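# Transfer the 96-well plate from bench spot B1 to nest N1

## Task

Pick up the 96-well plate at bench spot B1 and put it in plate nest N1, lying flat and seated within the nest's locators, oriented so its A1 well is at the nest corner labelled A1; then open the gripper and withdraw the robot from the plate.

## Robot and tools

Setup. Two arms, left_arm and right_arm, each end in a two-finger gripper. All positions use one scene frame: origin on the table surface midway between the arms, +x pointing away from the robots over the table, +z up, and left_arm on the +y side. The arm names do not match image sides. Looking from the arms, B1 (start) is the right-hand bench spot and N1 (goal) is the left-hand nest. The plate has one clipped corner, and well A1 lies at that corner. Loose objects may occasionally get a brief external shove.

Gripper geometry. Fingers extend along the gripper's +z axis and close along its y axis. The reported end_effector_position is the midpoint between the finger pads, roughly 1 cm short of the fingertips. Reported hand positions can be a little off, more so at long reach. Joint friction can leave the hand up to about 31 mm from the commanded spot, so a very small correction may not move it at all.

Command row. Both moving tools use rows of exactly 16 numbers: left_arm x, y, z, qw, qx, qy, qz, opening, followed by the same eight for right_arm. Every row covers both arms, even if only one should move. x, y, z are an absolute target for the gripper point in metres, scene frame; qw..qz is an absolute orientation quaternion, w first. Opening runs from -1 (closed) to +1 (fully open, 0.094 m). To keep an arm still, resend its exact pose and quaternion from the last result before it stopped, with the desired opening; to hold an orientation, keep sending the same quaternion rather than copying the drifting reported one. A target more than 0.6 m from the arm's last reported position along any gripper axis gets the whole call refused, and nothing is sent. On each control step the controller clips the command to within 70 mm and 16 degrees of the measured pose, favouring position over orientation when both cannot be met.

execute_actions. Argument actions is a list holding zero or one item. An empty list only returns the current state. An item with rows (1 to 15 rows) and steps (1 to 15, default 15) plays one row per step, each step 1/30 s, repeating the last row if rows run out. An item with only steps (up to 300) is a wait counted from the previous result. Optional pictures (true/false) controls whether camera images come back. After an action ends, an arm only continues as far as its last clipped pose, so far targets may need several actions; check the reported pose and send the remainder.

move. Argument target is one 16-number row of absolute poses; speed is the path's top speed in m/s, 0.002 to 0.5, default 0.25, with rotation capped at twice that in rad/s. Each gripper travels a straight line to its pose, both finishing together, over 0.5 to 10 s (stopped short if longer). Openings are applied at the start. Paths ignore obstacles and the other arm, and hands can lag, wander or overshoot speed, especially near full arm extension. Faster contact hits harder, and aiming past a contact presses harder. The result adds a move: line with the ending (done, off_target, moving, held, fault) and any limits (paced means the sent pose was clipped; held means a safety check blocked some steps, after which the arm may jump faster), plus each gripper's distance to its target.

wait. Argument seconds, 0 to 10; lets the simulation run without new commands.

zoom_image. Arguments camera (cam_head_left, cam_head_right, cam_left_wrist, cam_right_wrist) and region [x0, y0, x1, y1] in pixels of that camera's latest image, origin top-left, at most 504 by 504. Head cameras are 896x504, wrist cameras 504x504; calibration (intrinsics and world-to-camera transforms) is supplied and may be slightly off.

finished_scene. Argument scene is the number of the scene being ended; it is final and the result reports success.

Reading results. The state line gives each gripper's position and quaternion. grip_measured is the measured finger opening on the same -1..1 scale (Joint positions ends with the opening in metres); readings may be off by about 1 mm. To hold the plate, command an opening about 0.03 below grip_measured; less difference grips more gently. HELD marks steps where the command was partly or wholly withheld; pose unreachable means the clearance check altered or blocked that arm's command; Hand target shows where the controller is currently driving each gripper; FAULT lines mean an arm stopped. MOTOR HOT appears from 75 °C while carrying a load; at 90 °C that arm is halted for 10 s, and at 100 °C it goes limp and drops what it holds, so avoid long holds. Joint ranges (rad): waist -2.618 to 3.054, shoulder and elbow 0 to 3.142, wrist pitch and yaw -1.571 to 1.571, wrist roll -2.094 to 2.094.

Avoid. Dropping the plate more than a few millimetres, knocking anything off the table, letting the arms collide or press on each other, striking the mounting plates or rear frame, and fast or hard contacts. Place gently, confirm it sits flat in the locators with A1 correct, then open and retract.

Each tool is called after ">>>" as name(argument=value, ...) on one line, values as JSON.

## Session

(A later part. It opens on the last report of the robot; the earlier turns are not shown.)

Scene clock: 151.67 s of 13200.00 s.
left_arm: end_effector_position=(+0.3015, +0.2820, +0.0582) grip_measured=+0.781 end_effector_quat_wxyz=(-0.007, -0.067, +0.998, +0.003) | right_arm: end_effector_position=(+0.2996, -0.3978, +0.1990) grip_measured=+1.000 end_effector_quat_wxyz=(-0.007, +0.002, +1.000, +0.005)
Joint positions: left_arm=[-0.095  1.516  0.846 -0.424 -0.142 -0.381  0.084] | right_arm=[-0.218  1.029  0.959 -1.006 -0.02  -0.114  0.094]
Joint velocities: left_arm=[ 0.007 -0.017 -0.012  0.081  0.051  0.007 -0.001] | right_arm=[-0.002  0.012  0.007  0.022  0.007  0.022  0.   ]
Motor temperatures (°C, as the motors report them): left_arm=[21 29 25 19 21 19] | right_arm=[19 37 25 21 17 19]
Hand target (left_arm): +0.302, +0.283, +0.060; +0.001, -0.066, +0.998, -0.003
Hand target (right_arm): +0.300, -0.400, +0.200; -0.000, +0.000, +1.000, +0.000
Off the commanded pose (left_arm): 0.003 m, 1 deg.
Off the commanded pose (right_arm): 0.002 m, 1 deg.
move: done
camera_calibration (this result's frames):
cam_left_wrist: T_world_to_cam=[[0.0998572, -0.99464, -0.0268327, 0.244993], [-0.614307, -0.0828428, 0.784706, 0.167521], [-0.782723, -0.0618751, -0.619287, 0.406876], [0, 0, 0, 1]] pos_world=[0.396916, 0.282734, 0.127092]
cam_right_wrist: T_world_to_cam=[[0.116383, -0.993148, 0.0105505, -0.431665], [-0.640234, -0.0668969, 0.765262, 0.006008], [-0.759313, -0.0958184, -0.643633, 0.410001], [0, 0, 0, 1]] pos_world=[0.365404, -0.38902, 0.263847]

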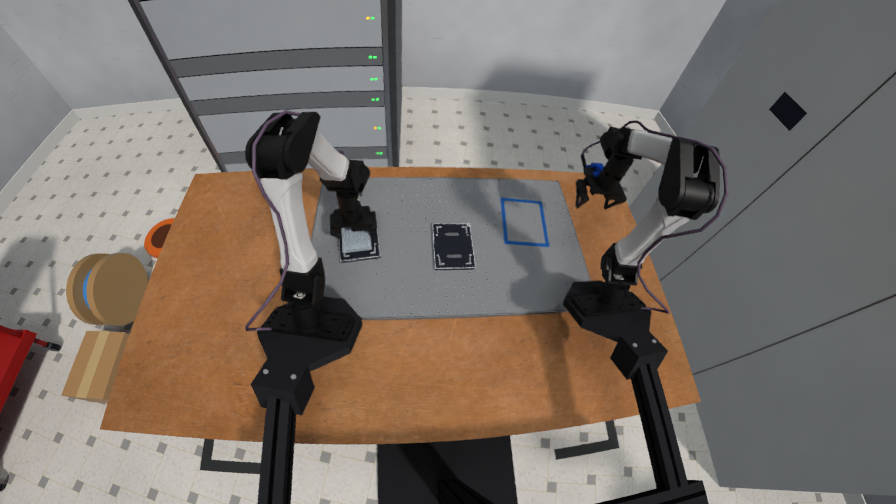

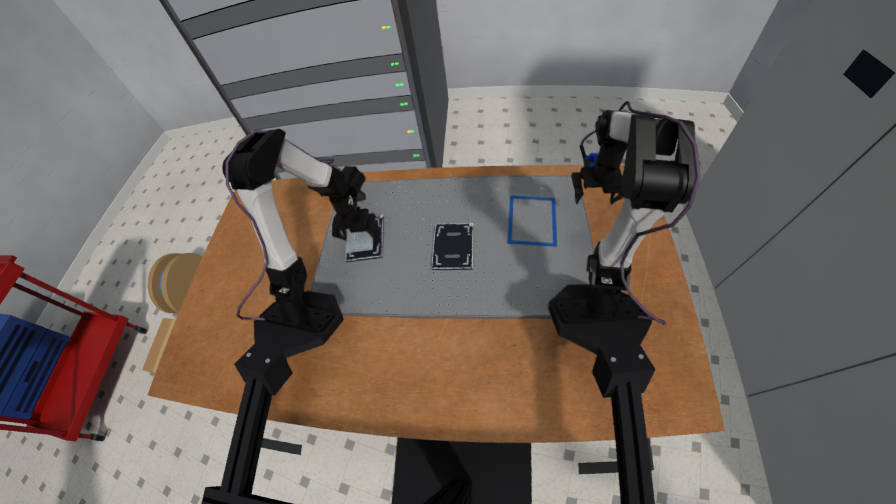

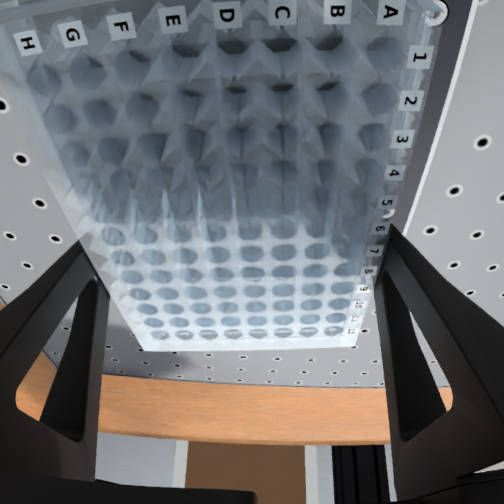

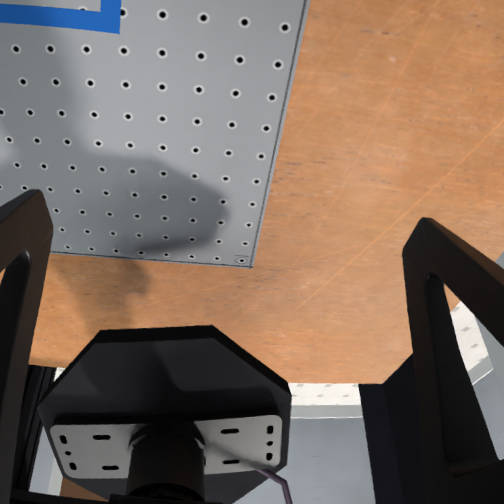

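>>> move(target=[0.302,0.283,0.032,0,-0.065,0.998,0,0.745,0.30,-0.40,0.2,0,0,1,0,1], speed=0.02)

>>> zoom_image(camera="cam_head_left", region=[320, 190, 400, 270])

>>> zoom_image(camera="cam_head_right", region=[325, 190, 405, 270])

Scene clock: 157.17 s of 13200.00 s.
left_arm: end_effector_position=(+0.3054, +0.2807, +0.0375) grip_measured=+0.781 end_effector_quat_wxyz=(+0.002, -0.065, +0.998, +0.001) | right_arm: end_effector_position=(+0.2996, -0.3978, +0.1990) grip_measured=+1.000 end_effector_quat_wxyz=(-0.007, +0.002, +1.000, +0.005)
Joint positions: left_arm=[-0.087  1.588  0.834 -0.321 -0.14  -0.369  0.084] | right_arm=[-0.218  1.029  0.959 -1.006 -0.02  -0.114  0.094]
Joint velocities: left_arm=[-0.002 -0.012 -0.002 -0.037 -0.051 -0.007 -0.   ] | right_arm=[ 0.002 -0.002  0.007 -0.007  0.081 -0.051  0.   ]
Motor temperatures (°C, as the motors report them): left_arm=[21 29 25 19 21 19] | right_arm=[19 36 25 21 17 19]
Hand target (left_arm): +0.302, +0.283, +0.032; -0.000, -0.065, +0.998, -0.000
Hand target (right_arm): +0.300, -0.400, +0.200; -0.000, +0.000, +1.000, +0.000
Off the commanded pose (left_arm): 0.007 m, 0 deg.
Off the commanded pose (right_arm): 0.002 m, 1 deg.
After step 90, 0.93 s passed at rest.
move: done
camera_calibration (this result's frames):
cam_left_wrist: T_world_to_cam=[[0.0981846, -0.994916, -0.0224151, 0.243147], [-0.628635, -0.0794673, 0.77363, 0.189878], [-0.771478, -0.0618676, -0.633241, 0.394135], [0, 0, 0, 1]] pos_world=[0.399557, 0.281384, 0.108137]
cam_right_wrist: T_world_to_cam=[[0.116383, -0.993148, 0.0105505, -0.431665], [-0.640234, -0.0668969, 0.765262, 0.006008], [-0.759313, -0.0958184, -0.643633, 0.410001], [0, 0, 0, 1]] pos_world=[0.365404, -0.38902, 0.263847]

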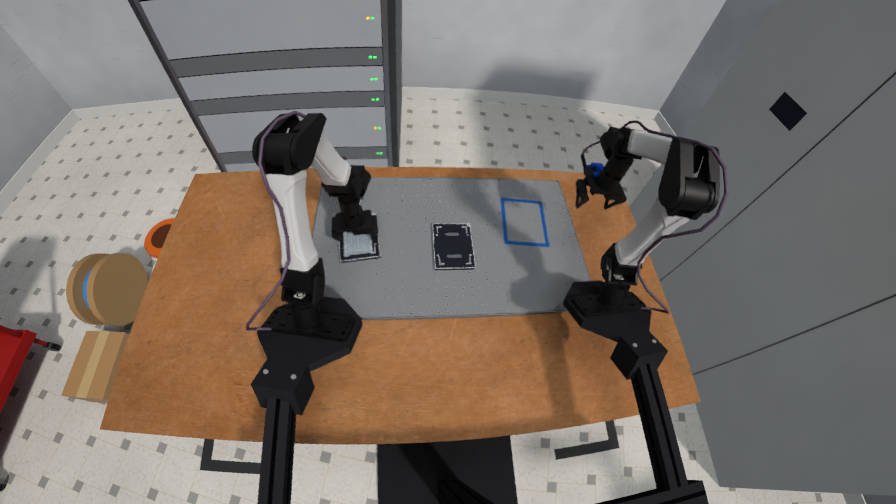

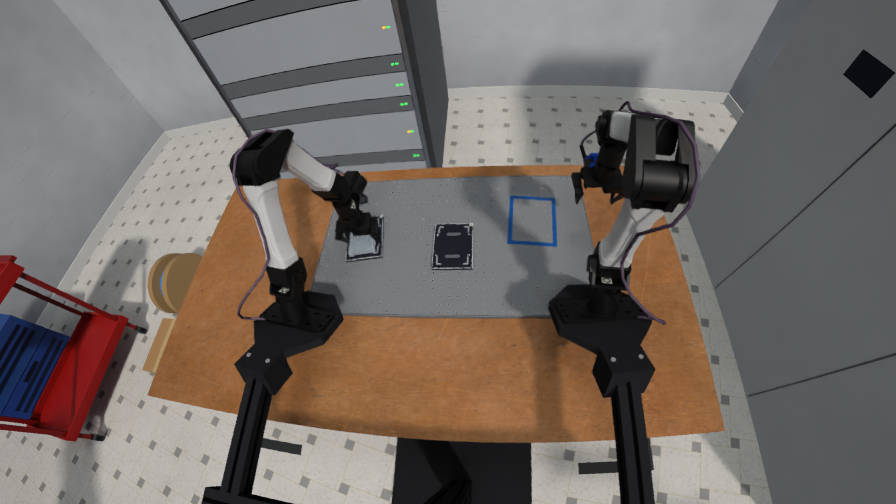

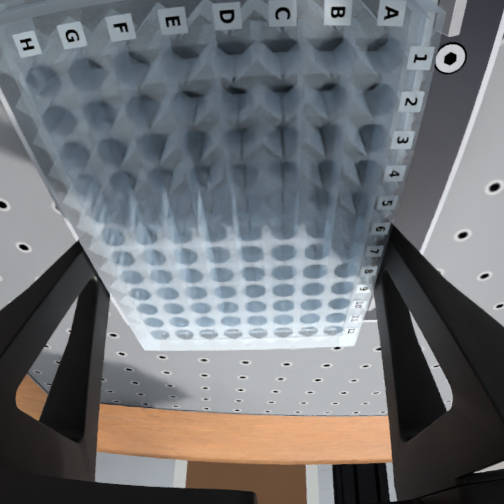

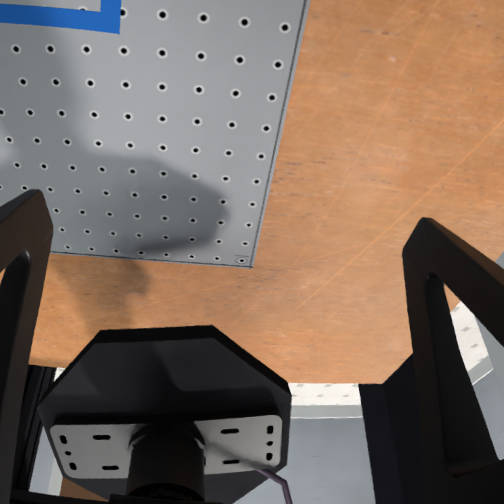

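Region (320, 190, 400, 270) of cam_head_left's 896x504 image, scaled by 6.300, with more detail than that image has.

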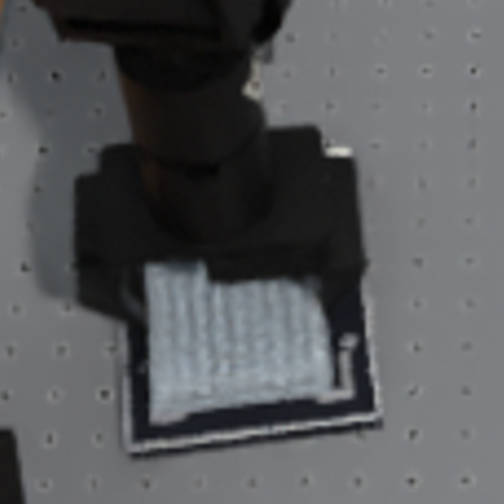

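Region (325, 190, 405, 270) of cam_head_right's 896x504 image, scaled by 6.300, with more detail than that image has.

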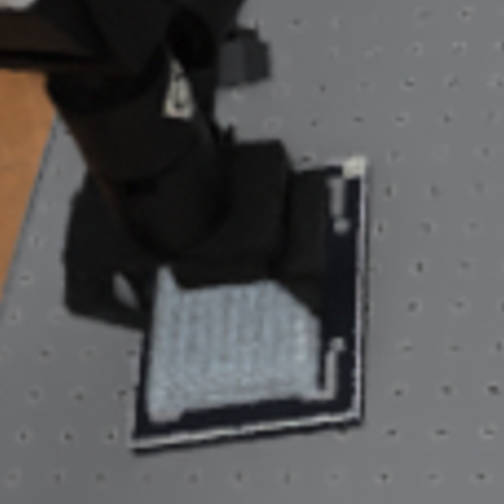

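>>> move(target=[0.314,0.270,0.036,0,-0.065,0.998,0,0.745,0.30,-0.40,0.2,0,0,1,0,1], speed=0.015)

>>> zoom_image(camera="cam_head_left", region=[320, 190, 400, 270])

Scene clock: 163.10 s of 13200.00 s.
left_arm: end_effector_position=(+0.3100, +0.2760, +0.0371) grip_measured=+0.781 end_effector_quat_wxyz=(-0.000, -0.066, +0.998, +0.003) | right_arm: end_effector_position=(+0.2996, -0.3978, +0.1990) grip_measured=+1.000 end_effector_quat_wxyz=(-0.007, +0.002, +1.000, +0.005)
Joint positions: left_arm=[-0.1    1.608  0.866 -0.341 -0.149 -0.384  0.084] | right_arm=[-0.218  1.029  0.959 -1.006 -0.02  -0.114  0.094]
Joint velocities: left_arm=[-0.002 -0.012  0.007 -0.066  0.037 -0.007 -0.   ] | right_arm=[-0.002 -0.007  0.007  0.007  0.007 -0.066  0.   ]
Motor temperatures (°C, as the motors report them): left_arm=[21 29 25 19 21 19] | right_arm=[19 36 25 21 17 19]
Hand target (left_arm): +0.314, +0.270, +0.036; +0.000, -0.065, +0.998, +0.000
Hand target (right_arm): +0.300, -0.400, +0.200; -0.000, +0.000, +1.000, +0.000
Off the commanded pose (left_arm): 0.007 m, 0 deg.
Off the commanded pose (right_arm): 0.002 m, 1 deg.
After step 90, 1.80 s passed at rest.
move: done
camera_calibration (this result's frames):
cam_left_wrist: T_world_to_cam=[[0.0991207, -0.994702, -0.027242, 0.237829], [-0.624759, -0.0835181, 0.776338, 0.192567], [-0.7745, -0.0599314, -0.629728, 0.397342], [0, 0, 0, 1]] pos_world=[0.404476, 0.276465, 0.107199]
cam_right_wrist: T_world_to_cam=[[0.116383, -0.993148, 0.0105505, -0.431665], [-0.640234, -0.0668969, 0.765262, 0.006008], [-0.759313, -0.0958184, -0.643633, 0.410001], [0, 0, 0, 1]] pos_world=[0.365404, -0.38902, 0.263847]

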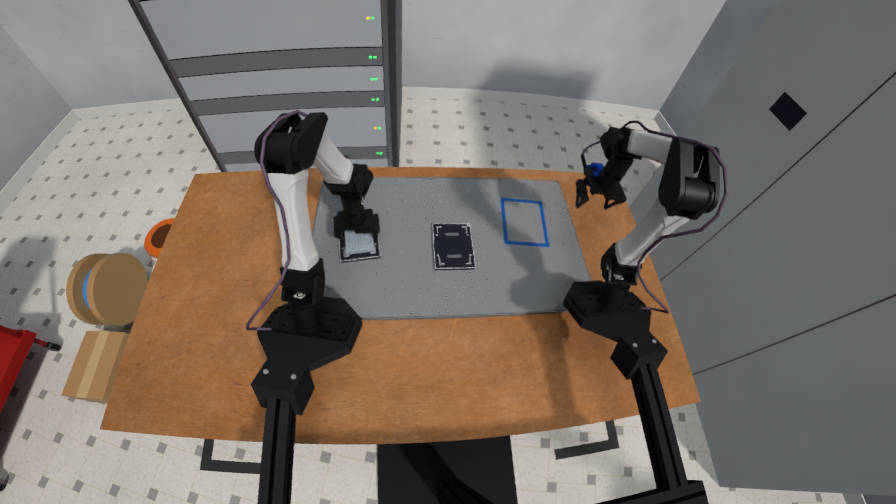

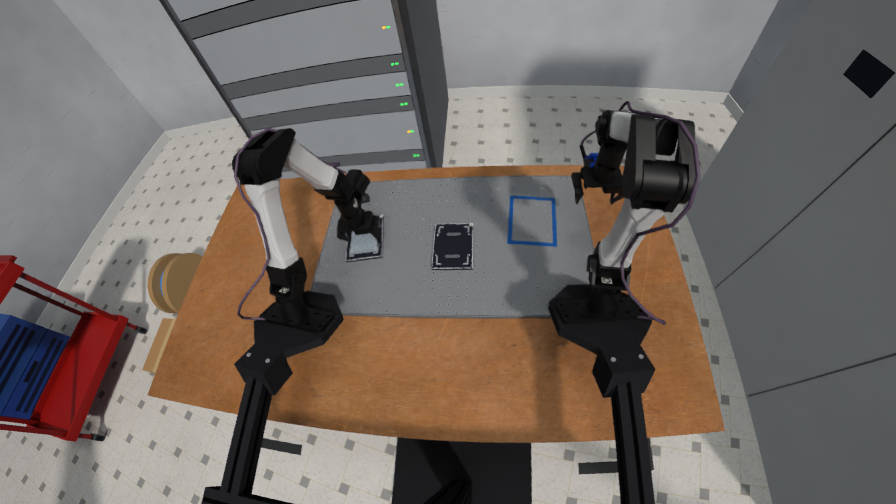

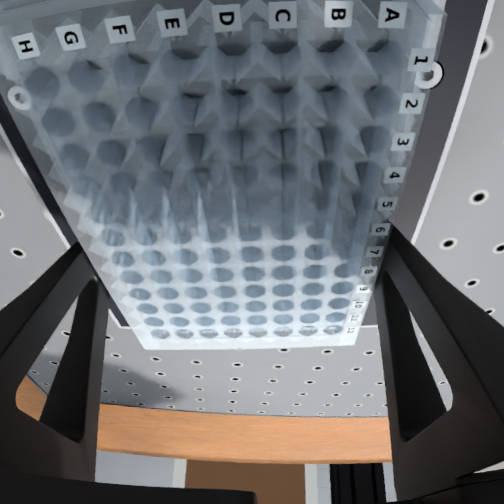

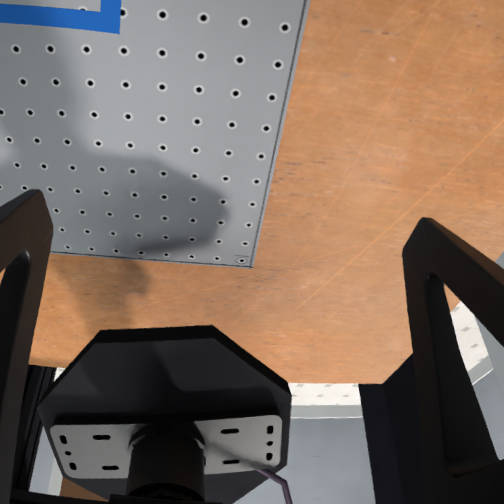

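Region (320, 190, 400, 270) of cam_head_left's 896x504 image, scaled by 6.300, with more detail than that image has.

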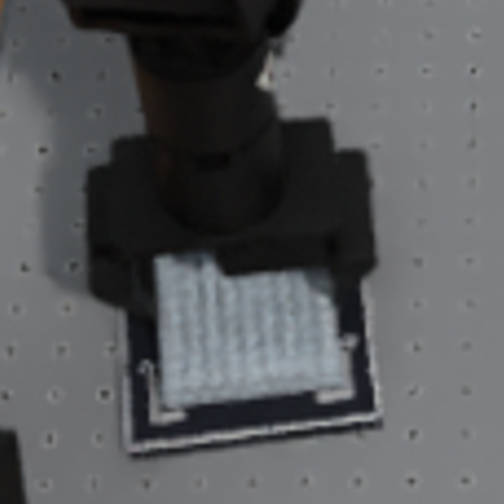

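>>> move(target=[0.309,0.277,0.018,0,-0.065,0.998,0,0.745,0.30,-0.40,0.2,0,0,1,0,1], speed=0.01)

>>> zoom_image(camera="cam_head_left", region=[320, 190, 400, 270])

>>> zoom_image(camera="cam_head_right", region=[325, 190, 405, 270])

Scene clock: 169.13 s of 13200.00 s.
left_arm: end_effector_position=(+0.3099, +0.2773, +0.0336) grip_measured=+0.781 end_effector_quat_wxyz=(-0.002, -0.065, +0.998, +0.002) | right_arm: end_effector_position=(+0.2997, -0.3978, +0.1990) grip_measured=+1.000 end_effector_quat_wxyz=(-0.007, +0.002, +1.000, +0.005)
Joint positions: left_arm=[-0.093  1.62   0.866 -0.331 -0.143 -0.375  0.084] | right_arm=[-0.218  1.029  0.959 -1.005 -0.02  -0.114  0.094]
Joint velocities: left_arm=[-0.007  0.007 -0.007 -0.066  0.007 -0.051 -0.001] | right_arm=[-0.017  0.007 -0.002 -0.022  0.007 -0.007  0.   ]
Motor temperatures (°C, as the motors report them): left_arm=[21 28 25 19 21 19] | right_arm=[18 35 25 21 17 19]
Hand target (left_arm): +0.308, +0.277, +0.019; -0.001, -0.065, +0.998, +0.000
Hand target (right_arm): +0.300, -0.400, +0.200; +0.000, +0.000, +1.000, +0.000
Off the commanded pose (left_arm): 0.016 m, 0 deg.
Off the commanded pose (right_arm): 0.002 m, 1 deg.
After step 90, 0.90 s passed at rest.
move: off_target (left_arm)
camera_calibration (this result's frames):
cam_left_wrist: T_world_to_cam=[[0.0971267, -0.99494, -0.0257038, 0.23969], [-0.622548, -0.0808829, 0.778391, 0.19387], [-0.776531, -0.0596007, -0.627254, 0.395654], [0, 0, 0, 1]] pos_world=[0.404651, 0.277739, 0.10343]
cam_right_wrist: T_world_to_cam=[[0.116383, -0.993147, 0.0106393, -0.431705], [-0.640523, -0.066865, 0.765022, 0.00621508], [-0.759069, -0.0958505, -0.643916, 0.410041], [0, 0, 0, 1]] pos_world=[0.365473, -0.389028, 0.26387]

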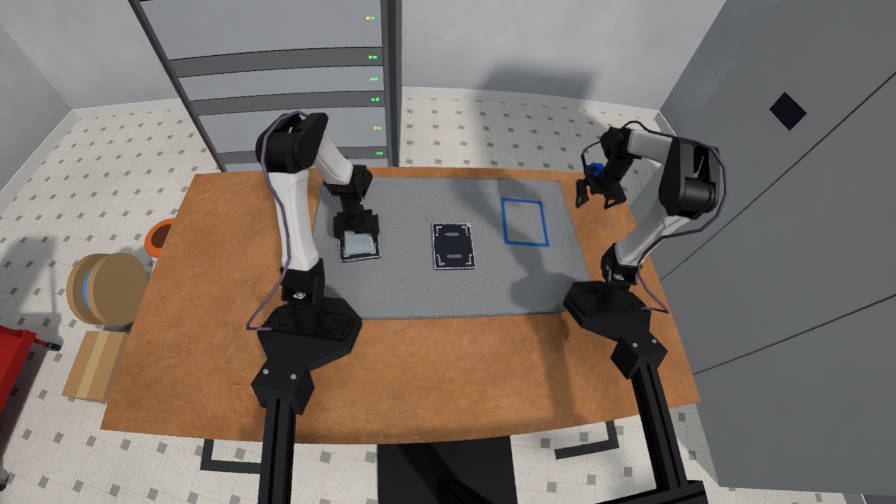

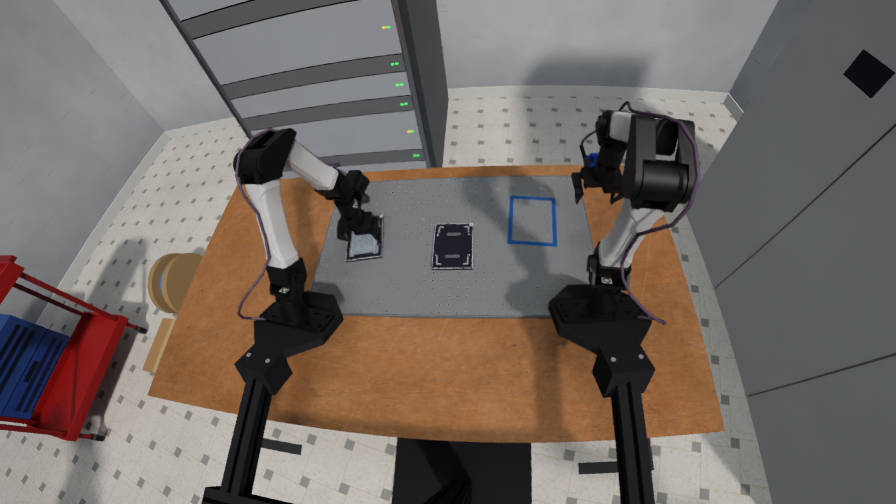

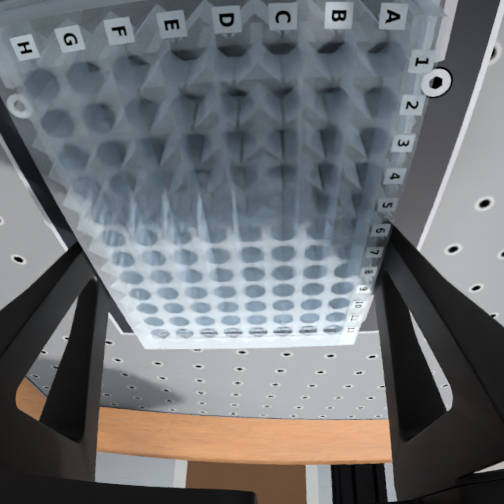

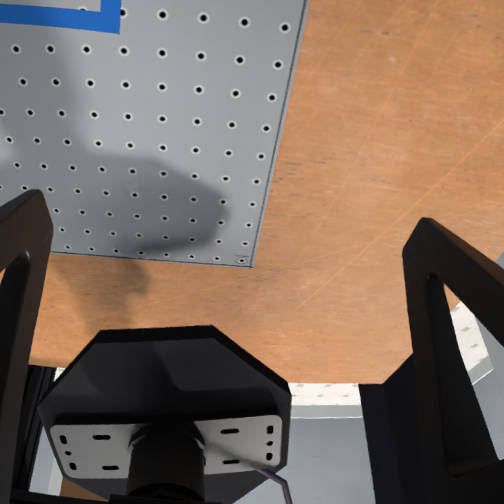

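Region (320, 190, 400, 270) of cam_head_left's 896x504 image, scaled by 6.300, with more detail than that image has.

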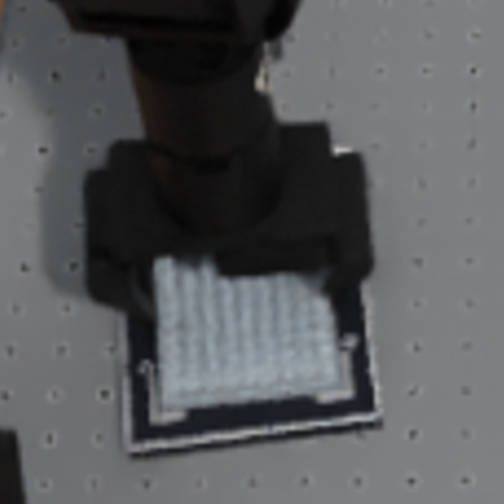

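Region (325, 190, 405, 270) of cam_head_right's 896x504 image, scaled by 6.300, with more detail than that image has.

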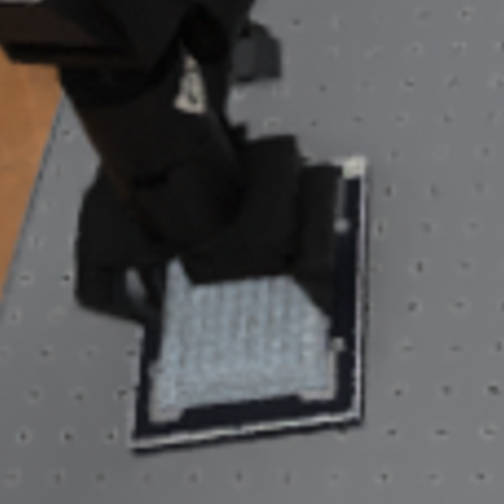

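>>> move(target=[0.307,0.277,0.006,0,-0.065,0.998,0,0.745,0.30,-0.40,0.2,0,0,1,0,1], speed=0.01)

>>> zoom_image(camera="cam_head_left", region=[320, 190, 400, 270])

Scene clock: 176.27 s of 13200.00 s.
left_arm: end_effector_position=(+0.3097, +0.2774, +0.0328) grip_measured=+0.781 end_effector_quat_wxyz=(-0.004, -0.065, +0.998, -0.001) | right_arm: end_effector_position=(+0.2997, -0.3978, +0.1990) grip_measured=+1.000 end_effector_quat_wxyz=(-0.007, +0.002, +1.000, +0.005)
Joint positions: left_arm=[-0.088  1.622  0.866 -0.329 -0.133 -0.37   0.084] | right_arm=[-0.218  1.029  0.959 -1.005 -0.02  -0.114  0.094]
Joint velocities: left_arm=[-0.007  0.002 -0.002  0.051  0.022  0.022 -0.   ] | right_arm=[-0.002 -0.002  0.007  0.022 -0.051 -0.066  0.   ]
Motor temperatures (°C, as the motors report them): left_arm=[20 27 25 20 21 19] | right_arm=[18 35 25 21 17 19]
Hand target (left_arm): +0.305, +0.278, +0.009; -0.002, -0.065, +0.998, +0.000
Hand target (right_arm): +0.300, -0.400, +0.200; -0.000, +0.000, +1.000, +0.000
Off the commanded pose (left_arm): 0.027 m, 0 deg.
Off the commanded pose (right_arm): 0.002 m, 1 deg.
After step 90, 1.13 s passed at rest.
move: off_target (left_arm)
camera_calibration (this result's frames):
cam_left_wrist: T_world_to_cam=[[0.0963827, -0.995163, -0.018988, 0.239847], [-0.620146, -0.0749615, 0.780897, 0.191883], [-0.778543, -0.0634897, -0.624371, 0.396565], [0, 0, 0, 1]] pos_world=[0.404621, 0.278248, 0.102317]
cam_right_wrist: T_world_to_cam=[[0.116383, -0.993147, 0.0106393, -0.431705], [-0.640523, -0.066865, 0.765022, 0.00621508], [-0.759069, -0.0958505, -0.643916, 0.410041], [0, 0, 0, 1]] pos_world=[0.365473, -0.389028, 0.26387]

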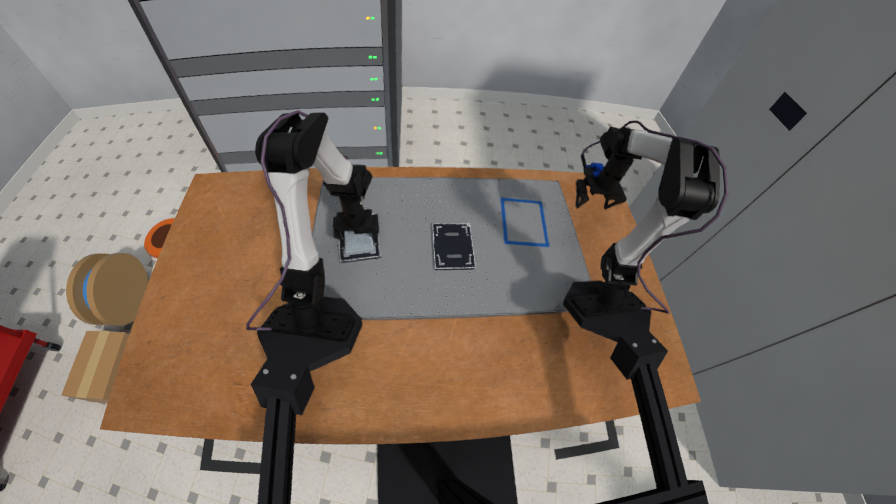

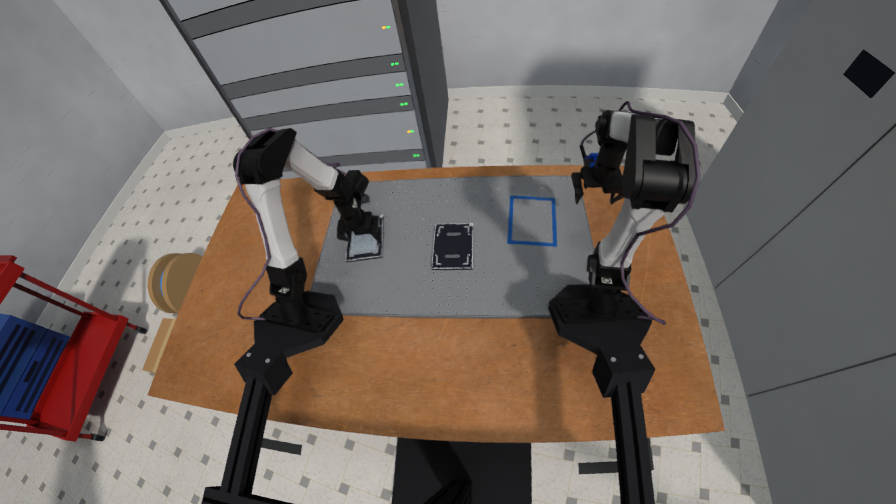

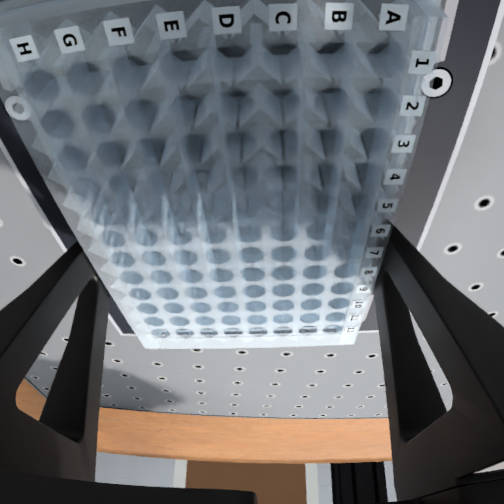

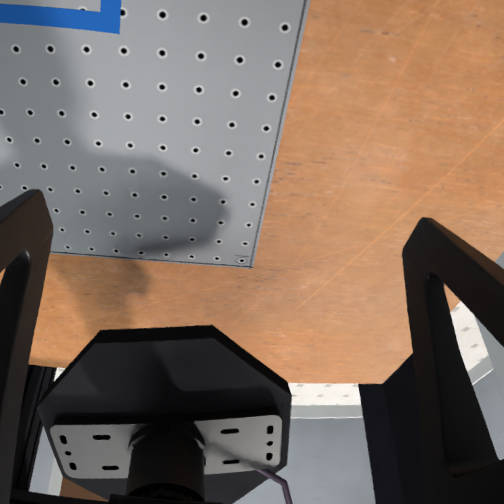

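Region (320, 190, 400, 270) of cam_head_left's 896x504 image, scaled by 6.300, with more detail than that image has.

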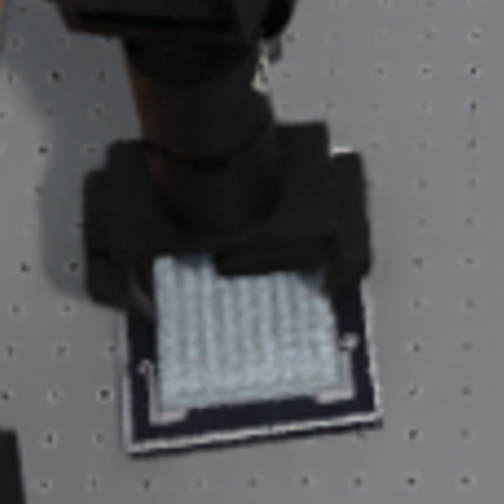

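>>> move(target=[0.309,0.267,0.026,0,-0.065,0.998,0,0.745,0.30,-0.40,0.2,0,0,1,0,1], speed=0.006)

>>> zoom_image(camera="cam_head_left", region=[320, 190, 400, 270])

Scene clock: 181.80 s of 13200.00 s.
left_arm: end_effector_position=(+0.3095, +0.2770, +0.0341) grip_measured=+0.781 end_effector_quat_wxyz=(+0.000, -0.065, +0.998, +0.010) | right_arm: end_effector_position=(+0.2997, -0.3978, +0.1990) grip_measured=+1.000 end_effector_quat_wxyz=(-0.007, +0.002, +1.000, +0.005)
Joint positions: left_arm=[-0.104  1.62   0.866 -0.333 -0.165 -0.385  0.084] | right_arm=[-0.218  1.029  0.959 -1.005 -0.02  -0.114  0.094]
Joint velocities: left_arm=[ 0.012  0.002  0.007 -0.022  0.022 -0.022  0.   ] | right_arm=[-0.002 -0.007  0.007  0.007 -0.007  0.066  0.   ]
Motor temperatures (°C, as the motors report them): left_arm=[20 27 25 20 21 19] | right_arm=[18 34 25 21 17 19]
Hand target (left_arm): +0.308, +0.267, +0.026; -0.000, -0.065, +0.998, +0.000
Hand target (right_arm): +0.300, -0.400, +0.200; -0.000, +0.000, +1.000, +0.000
Off the commanded pose (left_arm): 0.013 m, 1 deg.
Off the commanded pose (right_arm): 0.002 m, 1 deg.
After step 90, 0.23 s passed at rest.
move: off_target (left_arm)
camera_calibration (this result's frames):
cam_left_wrist: T_world_to_cam=[[0.0967229, -0.994452, -0.0413607, 0.239917], [-0.62521, -0.0930384, 0.774891, 0.197521], [-0.77444, -0.0490906, -0.63074, 0.392208], [0, 0, 0, 1]] pos_world=[0.404028, 0.276216, 0.104247]
cam_right_wrist: T_world_to_cam=[[0.116383, -0.993147, 0.0106393, -0.431705], [-0.640523, -0.066865, 0.765022, 0.00621508], [-0.759069, -0.0958505, -0.643916, 0.410041], [0, 0, 0, 1]] pos_world=[0.365473, -0.389028, 0.26387]

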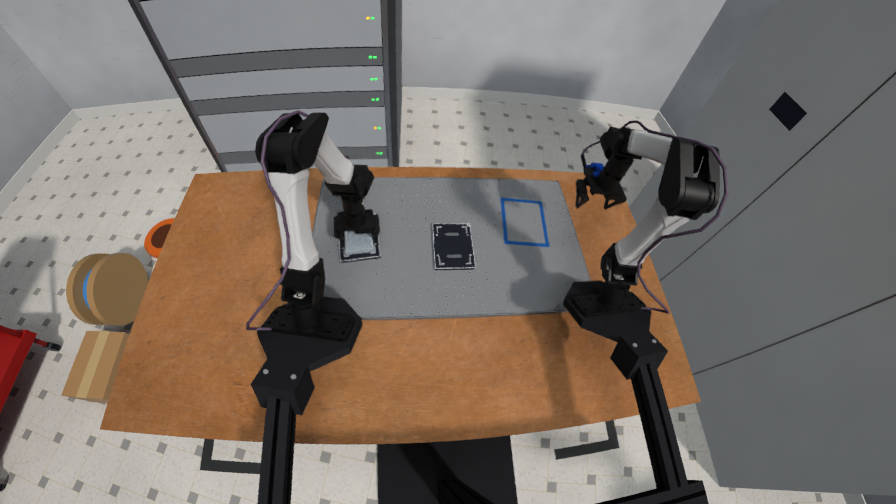

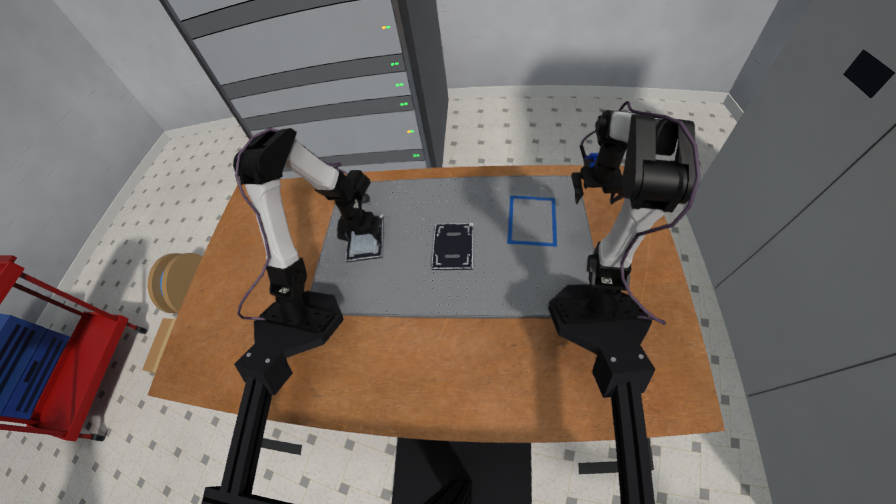

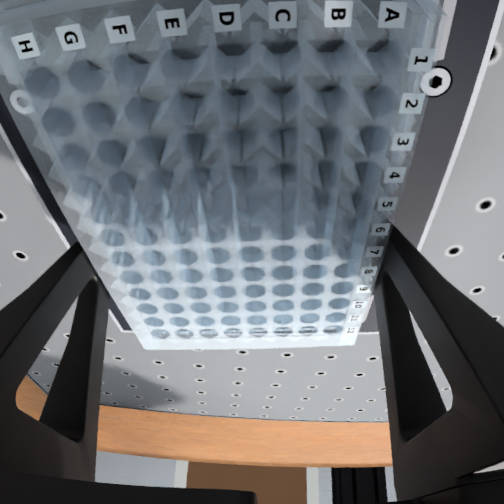

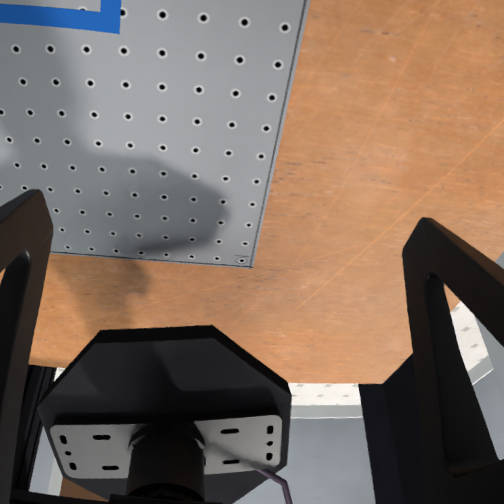

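Region (320, 190, 400, 270) of cam_head_left's 896x504 image, scaled by 6.300, with more detail than that image has.

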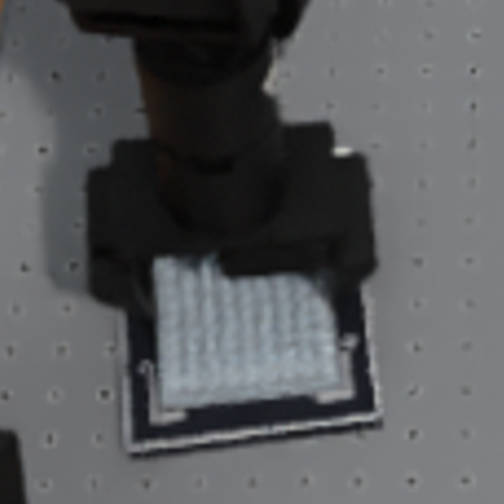

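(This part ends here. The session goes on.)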